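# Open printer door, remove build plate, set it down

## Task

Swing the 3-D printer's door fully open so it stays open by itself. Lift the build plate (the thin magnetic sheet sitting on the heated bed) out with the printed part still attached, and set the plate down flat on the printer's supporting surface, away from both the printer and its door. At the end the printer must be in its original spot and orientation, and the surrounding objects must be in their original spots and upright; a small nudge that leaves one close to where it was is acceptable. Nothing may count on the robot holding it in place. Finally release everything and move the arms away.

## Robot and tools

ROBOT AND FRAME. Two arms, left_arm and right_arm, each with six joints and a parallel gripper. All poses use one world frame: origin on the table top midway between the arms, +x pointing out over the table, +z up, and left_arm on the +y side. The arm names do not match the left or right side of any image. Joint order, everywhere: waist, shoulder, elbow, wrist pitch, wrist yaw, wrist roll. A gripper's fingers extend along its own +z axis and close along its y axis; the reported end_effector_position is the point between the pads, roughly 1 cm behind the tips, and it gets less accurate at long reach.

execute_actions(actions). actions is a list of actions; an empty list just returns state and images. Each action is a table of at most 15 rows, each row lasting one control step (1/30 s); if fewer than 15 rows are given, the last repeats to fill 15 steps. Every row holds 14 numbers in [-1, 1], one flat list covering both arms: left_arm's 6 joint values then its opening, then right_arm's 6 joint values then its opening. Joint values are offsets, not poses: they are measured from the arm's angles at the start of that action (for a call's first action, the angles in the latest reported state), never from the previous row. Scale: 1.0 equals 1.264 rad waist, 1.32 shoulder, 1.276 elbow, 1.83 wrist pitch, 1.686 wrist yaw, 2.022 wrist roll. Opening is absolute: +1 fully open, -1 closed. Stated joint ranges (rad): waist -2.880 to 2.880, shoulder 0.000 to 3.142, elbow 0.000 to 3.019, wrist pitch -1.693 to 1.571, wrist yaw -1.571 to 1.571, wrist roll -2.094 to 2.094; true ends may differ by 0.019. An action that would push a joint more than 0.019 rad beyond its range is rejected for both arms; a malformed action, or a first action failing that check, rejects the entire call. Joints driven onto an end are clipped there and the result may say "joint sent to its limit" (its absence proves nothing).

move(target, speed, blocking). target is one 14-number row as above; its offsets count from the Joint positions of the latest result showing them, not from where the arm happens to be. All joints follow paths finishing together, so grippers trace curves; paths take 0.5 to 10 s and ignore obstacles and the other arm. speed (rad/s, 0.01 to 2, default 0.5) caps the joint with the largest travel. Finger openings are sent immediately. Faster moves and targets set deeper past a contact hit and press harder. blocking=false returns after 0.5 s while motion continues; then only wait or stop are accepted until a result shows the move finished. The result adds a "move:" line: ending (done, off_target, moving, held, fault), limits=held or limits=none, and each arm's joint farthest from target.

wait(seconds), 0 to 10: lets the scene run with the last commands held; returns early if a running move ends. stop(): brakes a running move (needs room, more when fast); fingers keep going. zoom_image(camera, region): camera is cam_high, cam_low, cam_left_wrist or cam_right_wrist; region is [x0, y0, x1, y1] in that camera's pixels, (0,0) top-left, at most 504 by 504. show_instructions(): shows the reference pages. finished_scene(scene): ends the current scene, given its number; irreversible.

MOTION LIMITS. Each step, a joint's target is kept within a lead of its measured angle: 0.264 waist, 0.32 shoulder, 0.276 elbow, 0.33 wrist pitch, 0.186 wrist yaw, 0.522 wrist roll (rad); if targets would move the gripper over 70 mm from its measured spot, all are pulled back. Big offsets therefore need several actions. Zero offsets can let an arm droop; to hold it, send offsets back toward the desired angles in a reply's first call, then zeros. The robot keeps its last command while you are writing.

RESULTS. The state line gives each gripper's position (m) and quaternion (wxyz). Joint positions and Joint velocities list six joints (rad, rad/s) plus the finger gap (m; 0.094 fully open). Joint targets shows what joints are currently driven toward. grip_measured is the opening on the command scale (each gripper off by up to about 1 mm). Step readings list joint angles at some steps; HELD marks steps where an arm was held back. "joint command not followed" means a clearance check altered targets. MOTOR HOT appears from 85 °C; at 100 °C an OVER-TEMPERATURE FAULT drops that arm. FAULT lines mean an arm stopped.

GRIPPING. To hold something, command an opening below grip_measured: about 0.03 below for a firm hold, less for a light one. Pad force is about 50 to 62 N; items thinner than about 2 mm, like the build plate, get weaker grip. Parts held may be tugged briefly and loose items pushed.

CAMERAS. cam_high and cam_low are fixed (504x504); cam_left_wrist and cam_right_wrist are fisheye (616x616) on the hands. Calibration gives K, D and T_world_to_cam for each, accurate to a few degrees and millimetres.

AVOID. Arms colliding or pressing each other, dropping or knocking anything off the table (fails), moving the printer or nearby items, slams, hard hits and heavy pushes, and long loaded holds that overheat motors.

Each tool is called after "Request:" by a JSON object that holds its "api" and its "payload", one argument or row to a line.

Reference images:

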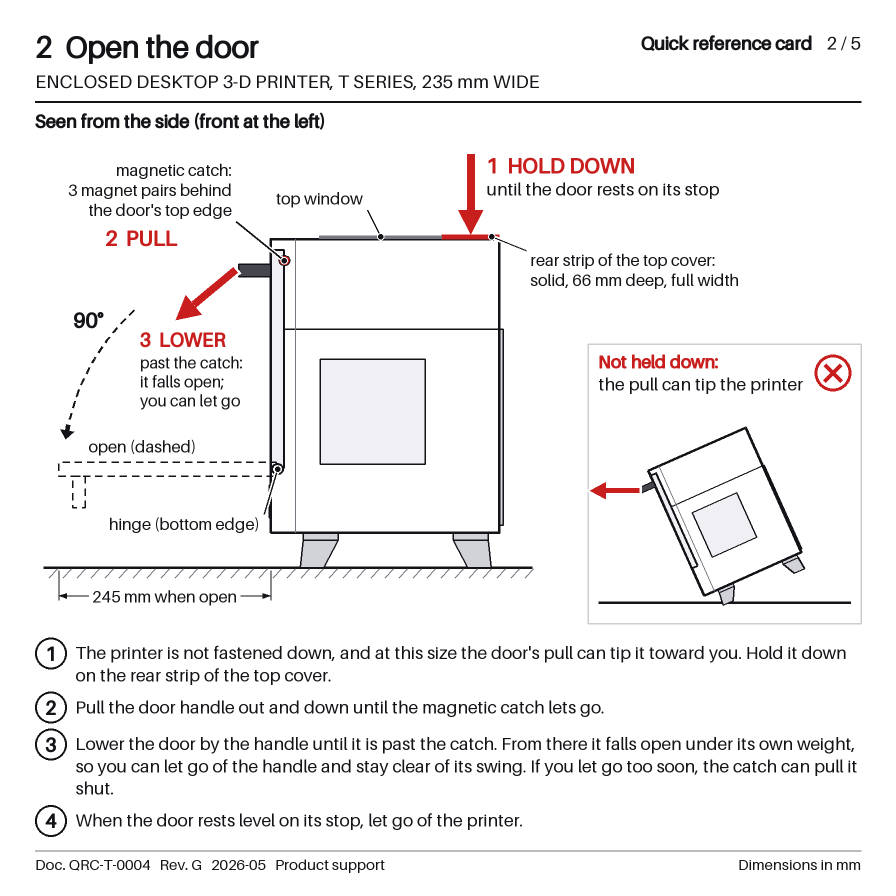

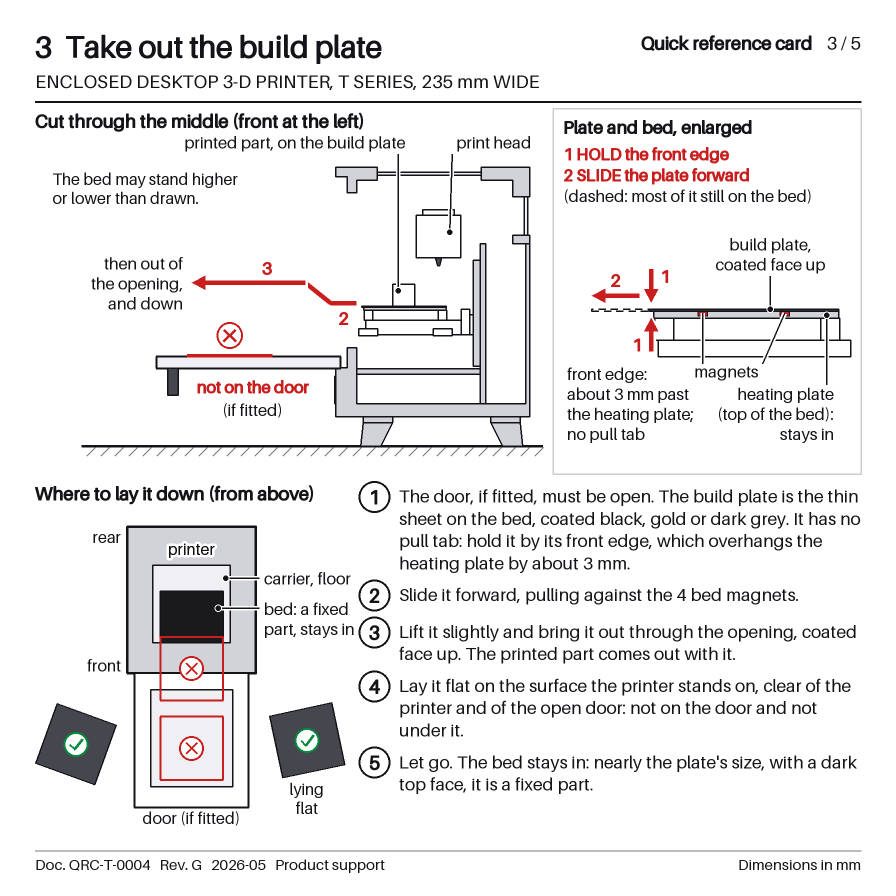

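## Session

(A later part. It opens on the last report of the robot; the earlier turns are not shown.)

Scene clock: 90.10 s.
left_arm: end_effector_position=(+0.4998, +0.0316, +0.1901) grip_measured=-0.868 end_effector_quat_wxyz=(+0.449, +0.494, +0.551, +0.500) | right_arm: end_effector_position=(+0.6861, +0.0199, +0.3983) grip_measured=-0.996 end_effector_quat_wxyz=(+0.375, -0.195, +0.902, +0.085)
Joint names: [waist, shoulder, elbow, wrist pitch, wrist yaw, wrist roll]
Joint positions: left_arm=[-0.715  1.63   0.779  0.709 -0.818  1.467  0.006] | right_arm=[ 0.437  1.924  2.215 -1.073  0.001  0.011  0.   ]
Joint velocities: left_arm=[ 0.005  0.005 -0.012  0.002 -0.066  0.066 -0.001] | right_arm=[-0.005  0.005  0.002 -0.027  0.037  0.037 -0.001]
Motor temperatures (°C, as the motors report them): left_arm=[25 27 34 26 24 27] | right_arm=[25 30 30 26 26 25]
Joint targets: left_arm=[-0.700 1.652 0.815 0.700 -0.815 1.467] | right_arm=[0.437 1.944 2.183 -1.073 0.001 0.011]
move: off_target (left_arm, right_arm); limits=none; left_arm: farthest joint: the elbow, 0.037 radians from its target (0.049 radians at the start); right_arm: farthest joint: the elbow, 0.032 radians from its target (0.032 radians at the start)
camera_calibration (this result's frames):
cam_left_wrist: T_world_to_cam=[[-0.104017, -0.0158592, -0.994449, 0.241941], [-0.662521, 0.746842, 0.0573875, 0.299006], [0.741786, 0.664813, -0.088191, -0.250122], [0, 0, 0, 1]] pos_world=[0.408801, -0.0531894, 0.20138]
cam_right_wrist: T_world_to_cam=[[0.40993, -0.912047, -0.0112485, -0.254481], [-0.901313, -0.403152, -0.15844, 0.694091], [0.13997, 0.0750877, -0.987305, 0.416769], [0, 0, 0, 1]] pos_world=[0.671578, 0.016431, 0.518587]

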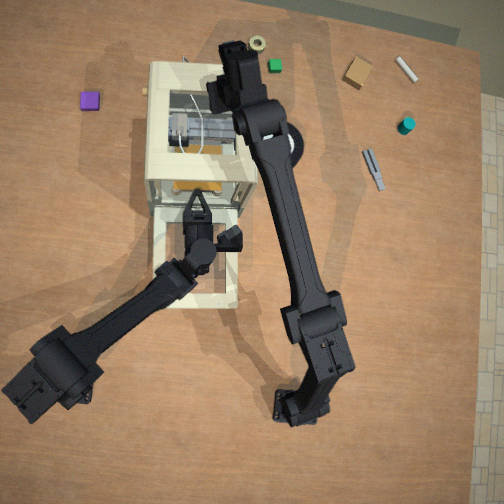

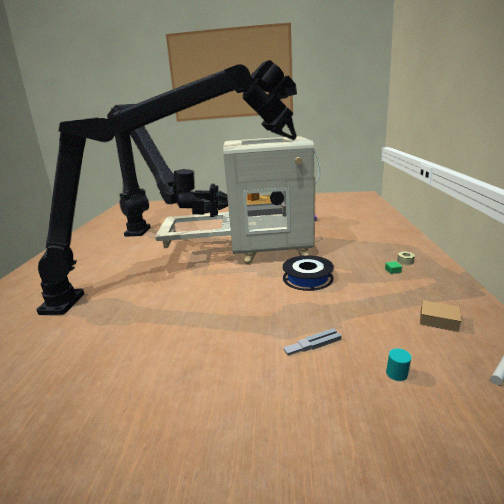

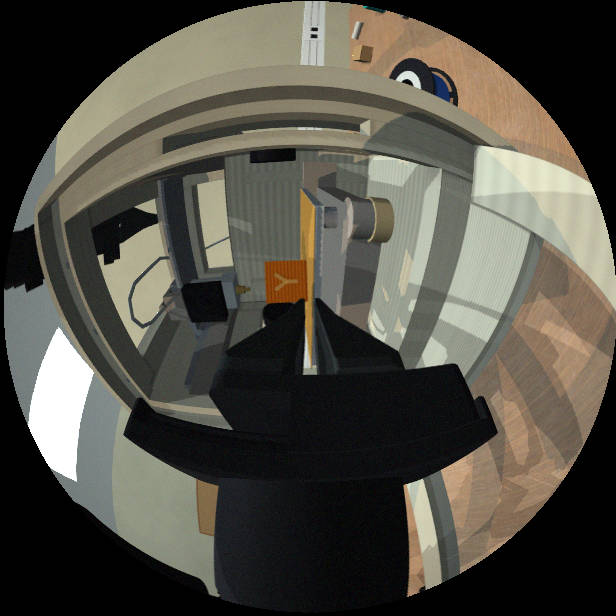

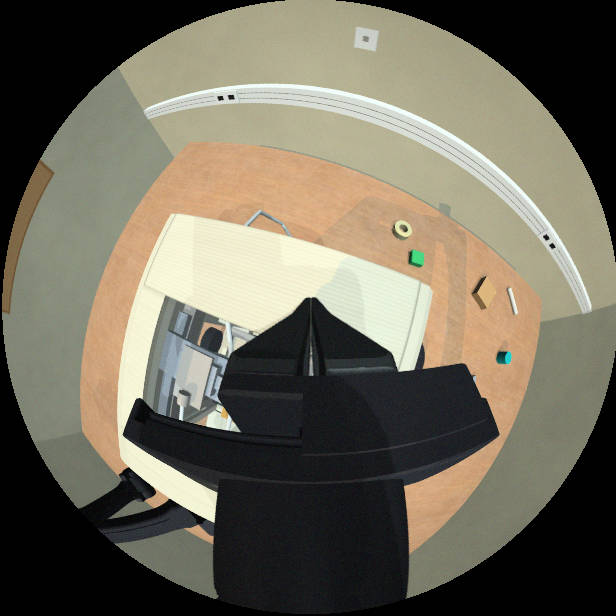

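Request:
{"api": "move", "payload": {
  "target": [0.017,0.021,0.034,-0.005,0.004,0,-0.87, 0,0.015,-0.025,0,0,0,-1],
  "speed": 0.03
}}

Request:
{"api": "move", "payload": {
  "target": [0.012,0.016,0.028,0,0,0,-1, 0,0.015,-0.025,0,0,0,-1],
  "speed": 0.03
}}

Request:
{"api": "zoom_image", "payload": {
  "camera": "cam_left_wrist",
  "region": [250, 230, 370, 350]
}}

Request:
{"api": "zoom_image", "payload": {
  "camera": "cam_high",
  "region": [160, 170, 240, 220]
}}

Scene clock: 92.83 s.
left_arm: end_effector_position=(+0.5023, +0.0325, +0.1895) grip_measured=-0.868 end_effector_quat_wxyz=(+0.448, +0.494, +0.552, +0.500) | right_arm: end_effector_position=(+0.6861, +0.0199, +0.3983) grip_measured=-0.996 end_effector_quat_wxyz=(+0.375, -0.195, +0.902, +0.085)
Joint names: [waist, shoulder, elbow, wrist pitch, wrist yaw, wrist roll]
Joint positions: left_arm=[-0.71   1.634  0.782  0.709 -0.815  1.467  0.006] | right_arm=[ 0.437  1.924  2.215 -1.073  0.001  0.011  0.   ]
Joint velocities: left_arm=[-0.015 -0.015  0.007  0.012  0.007 -0.022  0.   ] | right_arm=[-0.015  0.015  0.007 -0.002 -0.051  0.066 -0.001]
Motor temperatures (°C, as the motors report them): left_arm=[25 27 34 26 24 27] | right_arm=[25 30 30 26 26 25]
Joint targets: left_arm=[-0.694 1.657 0.822 0.700 -0.812 1.467] | right_arm=[0.437 1.944 2.183 -1.073 0.001 0.011]
move: off_target (left_arm, right_arm); limits=none; left_arm: farthest joint: the elbow, 0.040 radians from its target (0.044 radians at the start); right_arm: farthest joint: the elbow, 0.032 radians from its target (0.032 radians at the start)
camera_calibration (this result's frames):
cam_left_wrist: T_world_to_cam=[[-0.104595, -0.0161394, -0.994384, 0.241894], [-0.663651, 0.745814, 0.0577013, 0.300516], [0.740694, 0.665959, -0.0887189, -0.25204], [0, 0, 0, 1]] pos_world=[0.411423, -0.0523766, 0.200834]
cam_right_wrist: T_world_to_cam=[[0.40993, -0.912047, -0.0112485, -0.254481], [-0.901313, -0.403152, -0.15844, 0.694091], [0.13997, 0.0750877, -0.987305, 0.416769], [0, 0, 0, 1]] pos_world=[0.671578, 0.016431, 0.518587]

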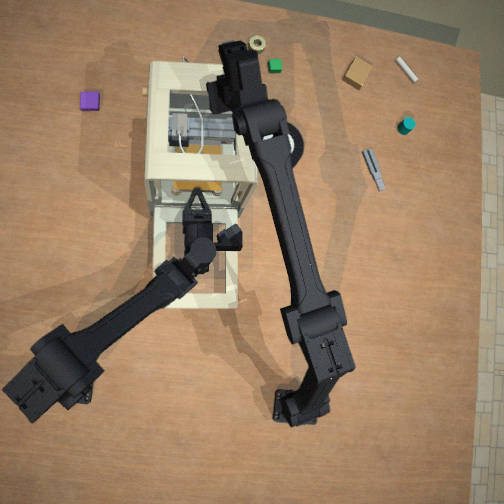

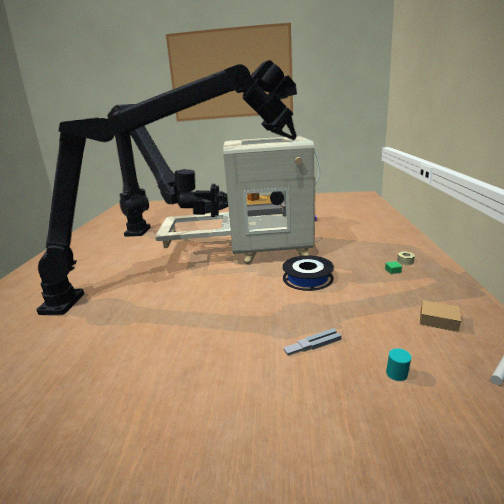

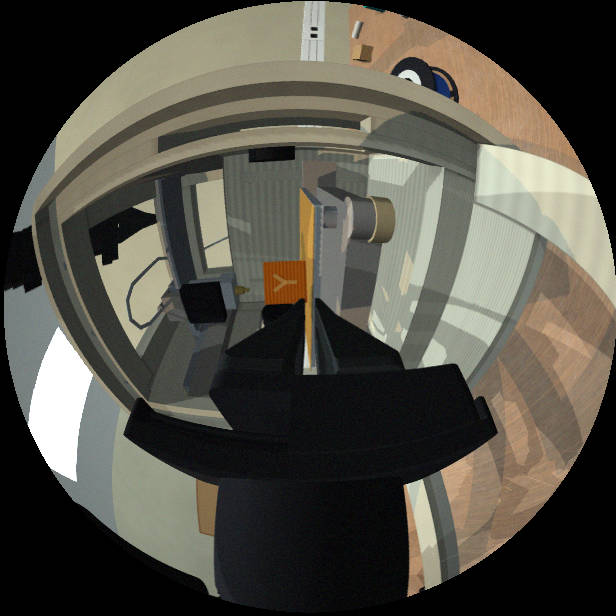

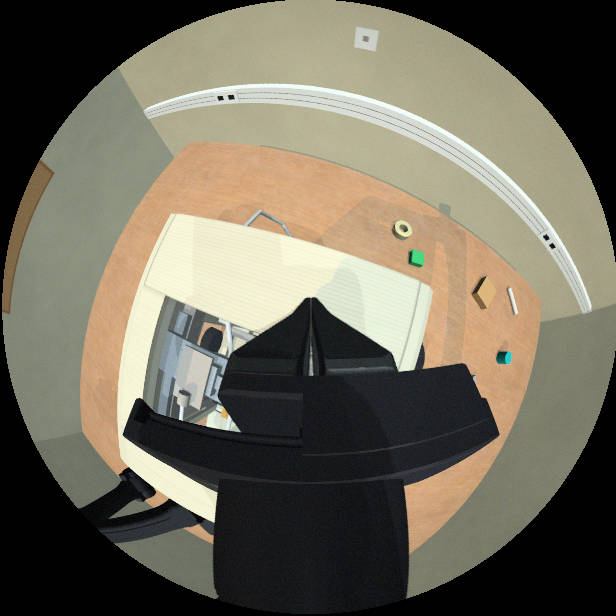

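Scene clock: 94.23 s.
left_arm: end_effector_position=(+0.5021, +0.0325, +0.1885) grip_measured=-0.980 end_effector_quat_wxyz=(+0.448, +0.495, +0.552, +0.500) | right_arm: end_effector_position=(+0.6861, +0.0199, +0.3983) grip_measured=-0.996 end_effector_quat_wxyz=(+0.375, -0.195, +0.902, +0.085)
Joint names: [waist, shoulder, elbow, wrist pitch, wrist yaw, wrist roll]
Joint positions: left_arm=[-0.71   1.635  0.781  0.709 -0.814  1.467  0.001] | right_arm=[ 0.437  1.924  2.215 -1.073  0.001  0.011  0.   ]
Joint velocities: left_arm=[-0.005 -0.005  0.002 -0.022 -0.066  0.037 -0.   ] | right_arm=[ 0.005  0.005 -0.002 -0.007  0.022  0.037 -0.   ]
Motor temperatures (°C, as the motors report them): left_arm=[25 27 34 26 24 27] | right_arm=[25 30 30 26 26 25]
Joint targets: left_arm=[-0.695 1.655 0.818 0.709 -0.815 1.467] | right_arm=[0.437 1.944 2.183 -1.073 0.001 0.011]
move: off_target (left_arm, right_arm); limits=none; left_arm: farthest joint: the elbow, 0.036 radians from its target (0.035 radians at the start); right_arm: farthest joint: the elbow, 0.032 radians from its target (0.032 radians at the start)
camera_calibration (this result's frames):
cam_left_wrist: T_world_to_cam=[[-0.106485, -0.0146606, -0.994206, 0.241731], [-0.662413, 0.746737, 0.0599365, 0.299389], [0.741532, 0.664958, -0.0892274, -0.252227], [0, 0, 0, 1]] pos_world=[0.411094, -0.052301, 0.199881]
cam_right_wrist: T_world_to_cam=[[0.40993, -0.912047, -0.0112485, -0.254481], [-0.901313, -0.403152, -0.15844, 0.694091], [0.13997, 0.0750877, -0.987305, 0.416769], [0, 0, 0, 1]] pos_world=[0.671578, 0.016431, 0.518587]

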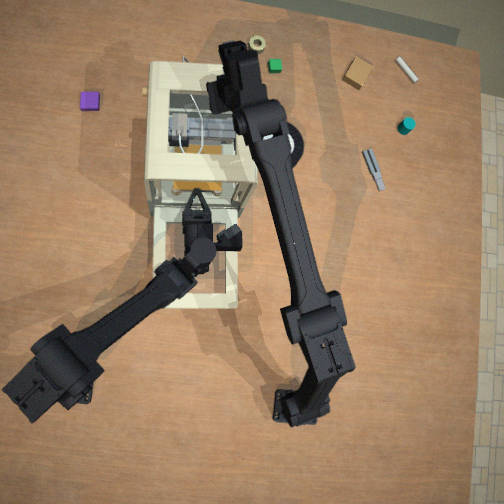

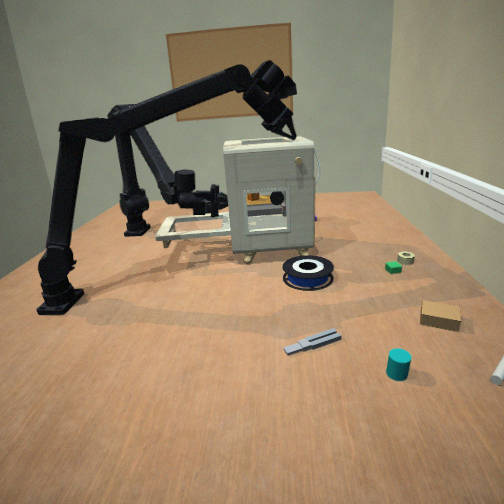

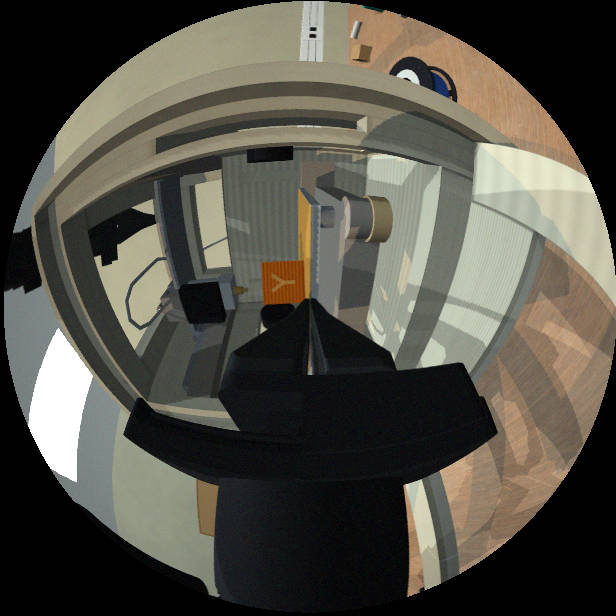

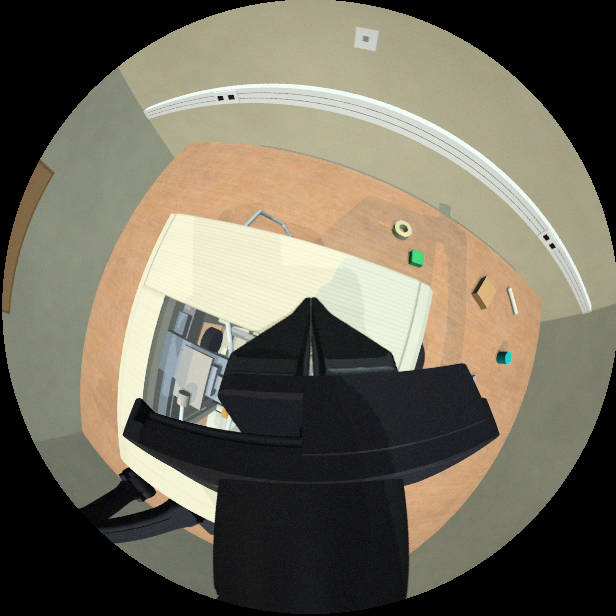

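Region (250, 230, 370, 350) of cam_left_wrist's 616x616 image, scaled by 4.200, with more detail than that image has.

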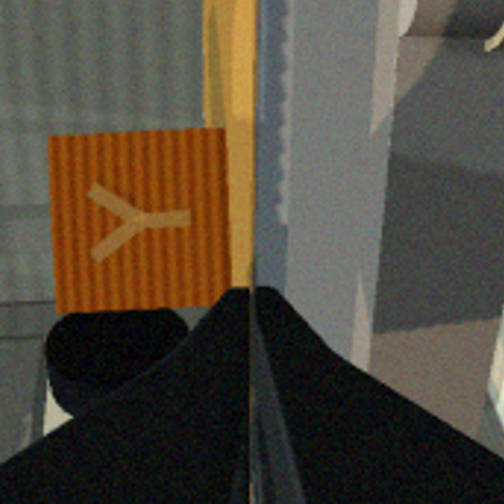

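Region (160, 170, 240, 220) of cam_high's 504x504 image, scaled by 6.300, with more detail than that image has; it fills the top 315 rows of this view, and the rest is white.

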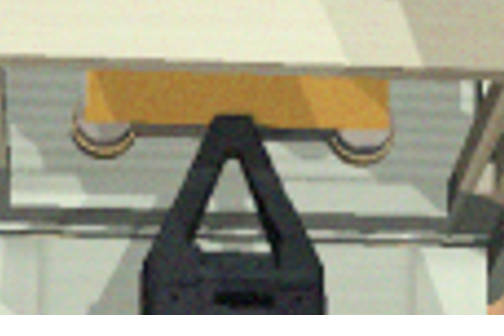

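Request:
{"api": "move", "payload": {
  "target": [-0.044,-0.029,-0.035,0.011,-0.028,0,-1, 0,0.015,-0.025,0,0,0,-1],
  "speed": 0.03
}}

Request:
{"api": "zoom_image", "payload": {
  "camera": "cam_high",
  "region": [160, 170, 240, 230]
}}

Scene clock: 96.97 s.
left_arm: end_effector_position=(+0.4802, +0.0305, +0.1882) grip_measured=-0.980 end_effector_quat_wxyz=(+0.444, +0.496, +0.551, +0.504) | right_arm: end_effector_position=(+0.6861, +0.0199, +0.3983) grip_measured=-0.996 end_effector_quat_wxyz=(+0.375, -0.195, +0.902, +0.085)
Joint names: [waist, shoulder, elbow, wrist pitch, wrist yaw, wrist roll]
Joint positions: left_arm=[-0.749  1.605  0.741  0.713 -0.859  1.467  0.001] | right_arm=[ 0.437  1.924  2.215 -1.073  0.001  0.011  0.   ]
Joint velocities: left_arm=[-0.015 -0.015  0.002 -0.022 -0.007 -0.081 -0.001] | right_arm=[-0.005 -0.005 -0.002  0.007  0.007 -0.022 -0.001]
Motor temperatures (°C, as the motors report them): left_arm=[25 27 34 26 24 27] | right_arm=[25 30 30 26 26 25]
Joint targets: left_arm=[-0.766 1.596 0.737 0.729 -0.861 1.467] | right_arm=[0.437 1.944 2.183 -1.073 0.001 0.011]
move: off_target (right_arm); limits=none; left_arm: farthest joint: the waist, 0.017 radians from its target (0.055 radians at the start); right_arm: farthest joint: the elbow, 0.032 radians from its target (0.032 radians at the start)
camera_calibration (this result's frames):
cam_left_wrist: T_world_to_cam=[[-0.106564, -0.00631209, -0.994286, 0.238873], [-0.666586, 0.742436, 0.0667292, 0.2872], [0.737772, 0.669888, -0.0833247, -0.2342], [0, 0, 0, 1]] pos_world=[0.389685, -0.0548317, 0.198829]
cam_right_wrist: T_world_to_cam=[[0.40993, -0.912047, -0.0112485, -0.254481], [-0.901313, -0.403152, -0.15844, 0.694091], [0.13997, 0.0750877, -0.987305, 0.416769], [0, 0, 0, 1]] pos_world=[0.671578, 0.016431, 0.518587]

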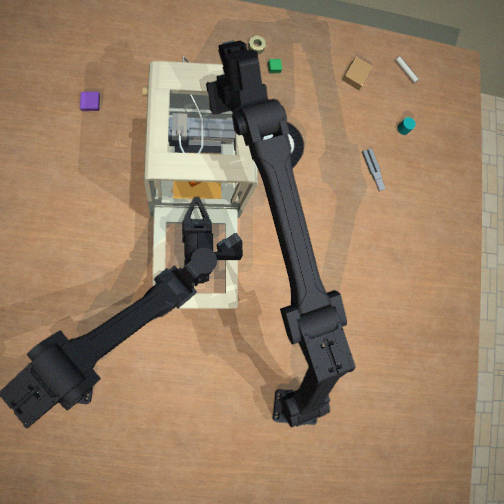

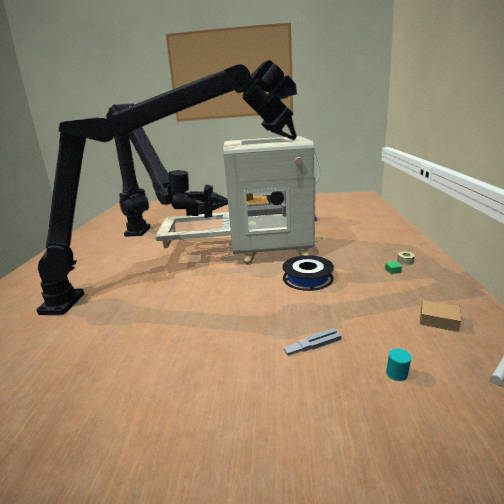

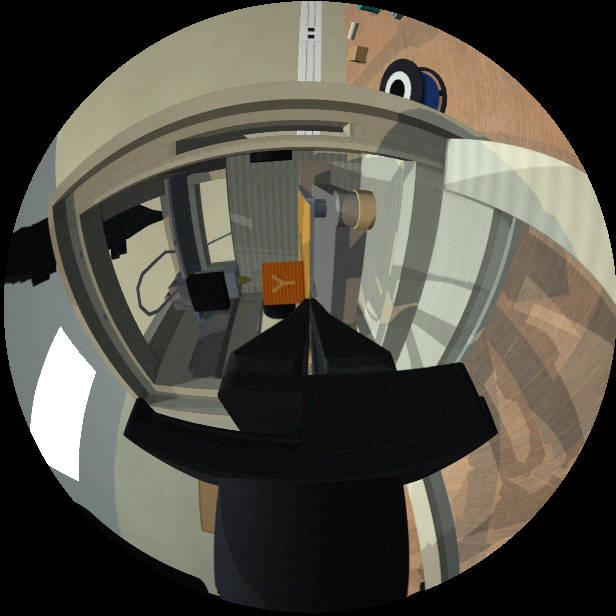

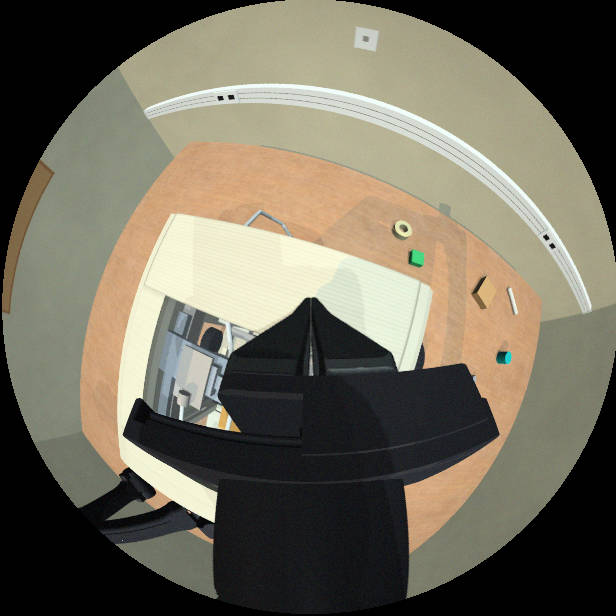

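Region (160, 170, 240, 230) of cam_high's 504x504 image, scaled by 6.300, with more detail than that image has; it fills the top 378 rows of this view, and the rest is white.

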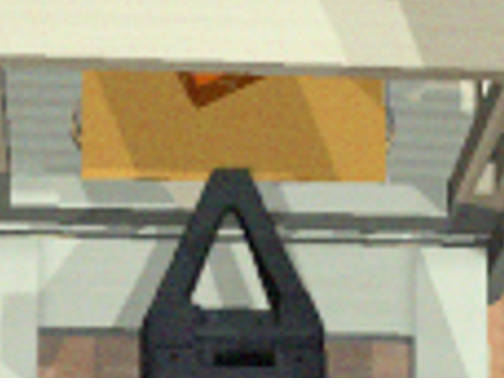

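Request:
{"api": "move", "payload": {
  "target": [0,0,0,0,0,0,-0.82, 0,0.015,-0.025,0,0,0,-1]
}}

Request:
{"api": "move", "payload": {
  "target": [0.034,0.033,0.051,0,0.02,0,-0.82, 0,0.015,-0.025,0,0,0,-1],
  "speed": 0.04
}}

Request:
{"api": "zoom_image", "payload": {
  "camera": "cam_left_wrist",
  "region": [250, 250, 370, 370]
}}

Request:
{"api": "zoom_image", "payload": {
  "camera": "cam_high",
  "region": [160, 170, 240, 230]
}}

Scene clock: 99.47 s.
left_arm: end_effector_position=(+0.4802, +0.0305, +0.1882) grip_measured=-0.822 end_effector_quat_wxyz=(+0.444, +0.496, +0.551, +0.504) | right_arm: end_effector_position=(+0.6861, +0.0199, +0.3983) grip_measured=-0.996 end_effector_quat_wxyz=(+0.375, -0.195, +0.902, +0.085)
Joint names: [waist, shoulder, elbow, wrist pitch, wrist yaw, wrist roll]
Joint positions: left_arm=[-0.749  1.605  0.741  0.713 -0.859  1.467  0.008] | right_arm=[ 0.437  1.924  2.215 -1.073  0.001  0.011  0.   ]
Joint velocities: left_arm=[-0.015 -0.005 -0.007  0.007  0.066  0.022  0.   ] | right_arm=[-0.005  0.005 -0.002 -0.002 -0.051 -0.037  0.   ]
Motor temperatures (°C, as the motors report them): left_arm=[25 28 33 26 24 27] | right_arm=[25 30 30 26 26 25]
Joint targets: left_arm=[-0.749 1.605 0.741 0.713 -0.859 1.467] | right_arm=[0.437 1.944 2.183 -1.073 0.001 0.011]
move: off_target (right_arm); limits=none; left_arm: farthest joint: the waist, 0.000 radians from its target (0.000 radians at the start); right_arm: farthest joint: the elbow, 0.032 radians from its target (0.032 radians at the start)
camera_calibration (this result's frames):
cam_left_wrist: T_world_to_cam=[[-0.106564, -0.00631209, -0.994286, 0.238873], [-0.666586, 0.742436, 0.0667292, 0.2872], [0.737772, 0.669888, -0.0833247, -0.2342], [0, 0, 0, 1]] pos_world=[0.389685, -0.0548317, 0.198829]
cam_right_wrist: T_world_to_cam=[[0.40993, -0.912047, -0.0112485, -0.254481], [-0.901313, -0.403152, -0.15844, 0.694091], [0.13997, 0.0750877, -0.987305, 0.416769], [0, 0, 0, 1]] pos_world=[0.671578, 0.016431, 0.518587]

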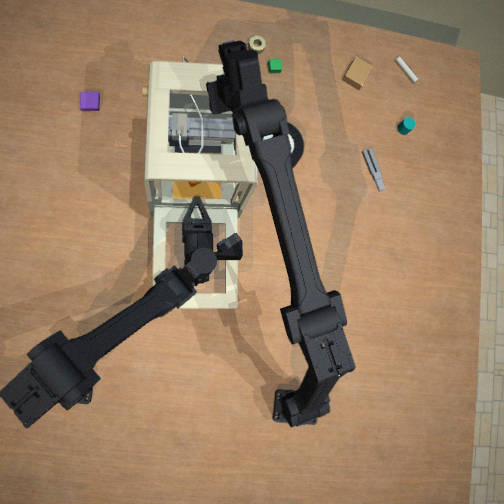

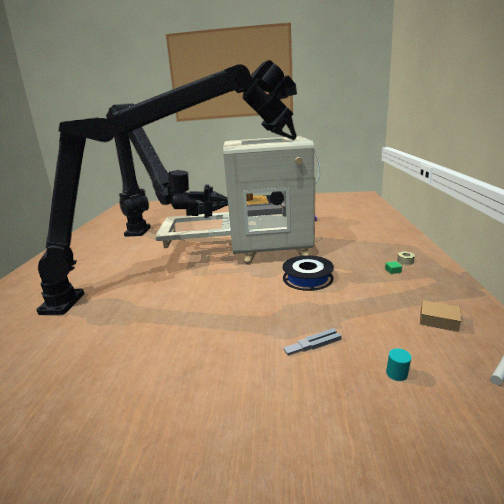

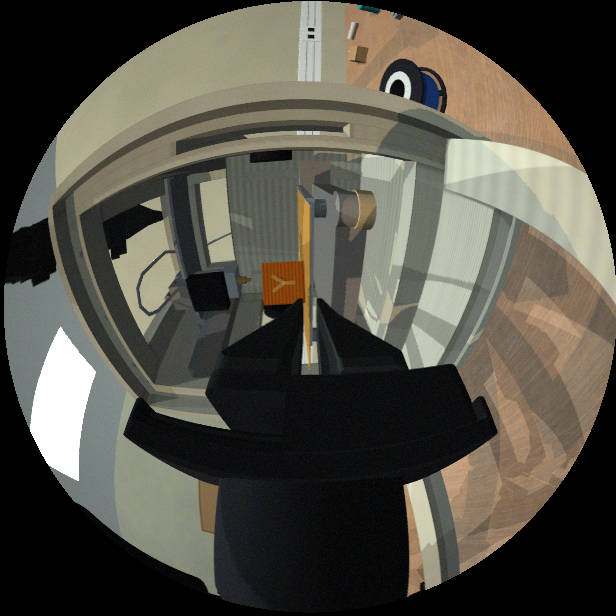

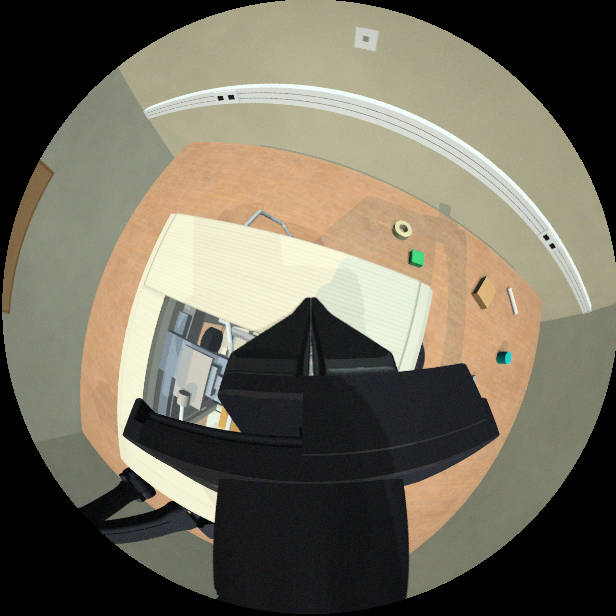

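Scene clock: 101.37 s.
left_arm: end_effector_position=(+0.4960, +0.0321, +0.1888) grip_measured=-0.822 end_effector_quat_wxyz=(+0.447, +0.494, +0.552, +0.501) | right_arm: end_effector_position=(+0.6861, +0.0199, +0.3983) grip_measured=-0.996 end_effector_quat_wxyz=(+0.375, -0.195, +0.902, +0.085)
Joint names: [waist, shoulder, elbow, wrist pitch, wrist yaw, wrist roll]
Joint positions: left_arm=[-0.721  1.627  0.77   0.713 -0.828  1.467  0.008] | right_arm=[ 0.437  1.924  2.215 -1.073  0.001  0.011  0.   ]
Joint velocities: left_arm=[-0.005  0.005 -0.002 -0.012 -0.11   0.022  0.001] | right_arm=[-0.005  0.005 -0.002  0.017 -0.022 -0.081 -0.001]
Motor temperatures (°C, as the motors report them): left_arm=[25 28 33 26 24 27] | right_arm=[25 30 30 26 26 25]
Joint targets: left_arm=[-0.706 1.649 0.806 0.713 -0.825 1.467] | right_arm=[0.437 1.944 2.183 -1.073 0.001 0.011]
move: off_target (left_arm, right_arm); limits=none; left_arm: farthest joint: the elbow, 0.036 radians from its target (0.065 radians at the start); right_arm: farthest joint: the elbow, 0.032 radians from its target (0.032 radians at the start)
camera_calibration (this result's frames):
cam_left_wrist: T_world_to_cam=[[-0.104543, -0.0139844, -0.994422, 0.240396], [-0.664978, 0.744494, 0.0594393, 0.297021], [0.73951, 0.667483, -0.0871312, -0.246941], [0, 0, 0, 1]] pos_world=[0.40526, -0.05294, 0.199884]
cam_right_wrist: T_world_to_cam=[[0.40993, -0.912047, -0.0112485, -0.254481], [-0.901313, -0.403152, -0.15844, 0.694091], [0.13997, 0.0750877, -0.987305, 0.416769], [0, 0, 0, 1]] pos_world=[0.671578, 0.016431, 0.518587]

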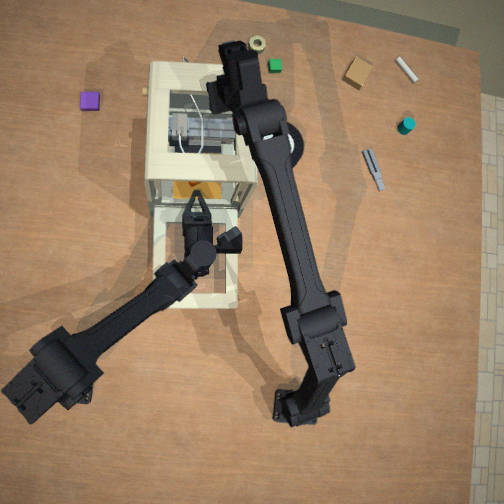

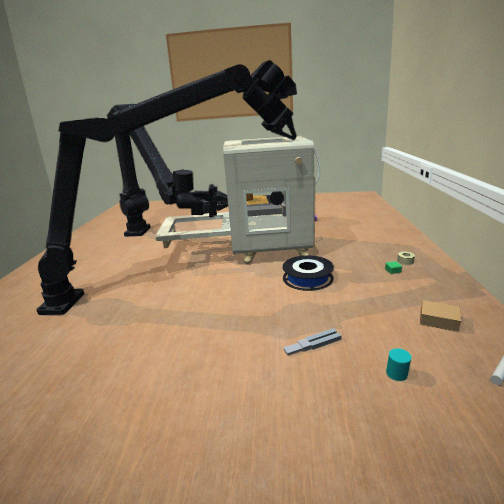

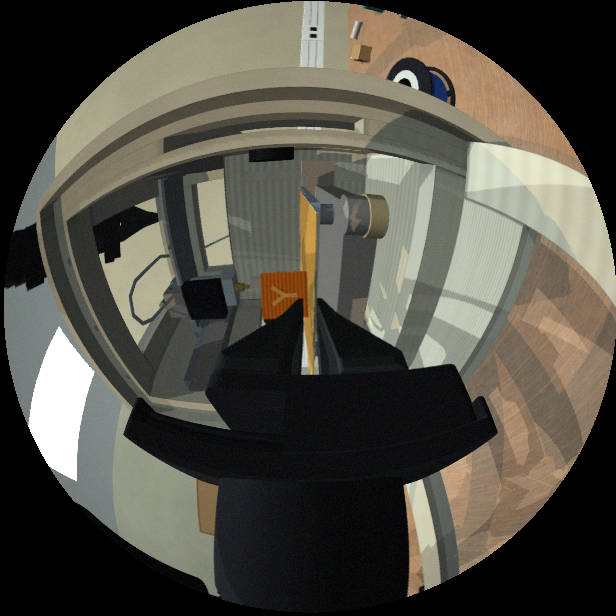

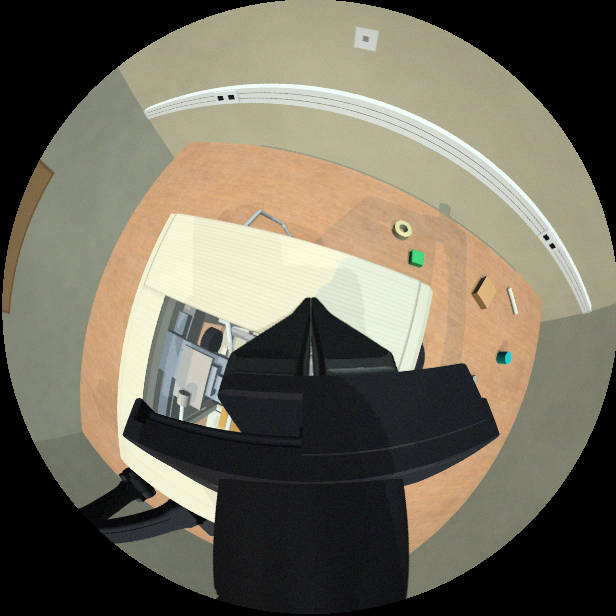

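Region (250, 250, 370, 370) of cam_left_wrist's 616x616 image, scaled by 4.200, with more detail than that image has.

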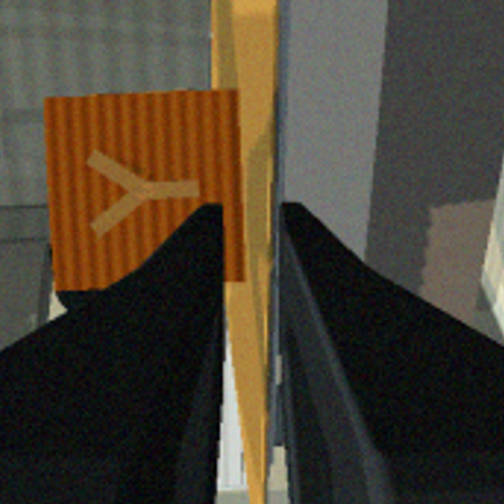

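Region (160, 170, 240, 230) of cam_high's 504x504 image, scaled by 6.300, with more detail than that image has; it fills the top 378 rows of this view, and the rest is white.

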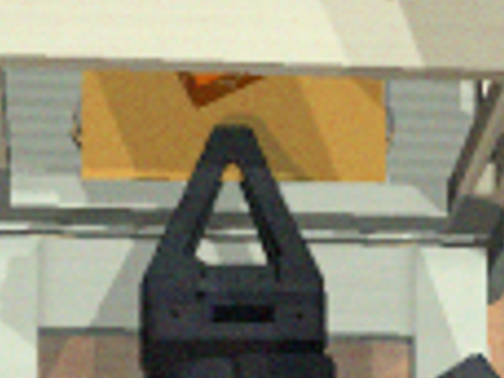

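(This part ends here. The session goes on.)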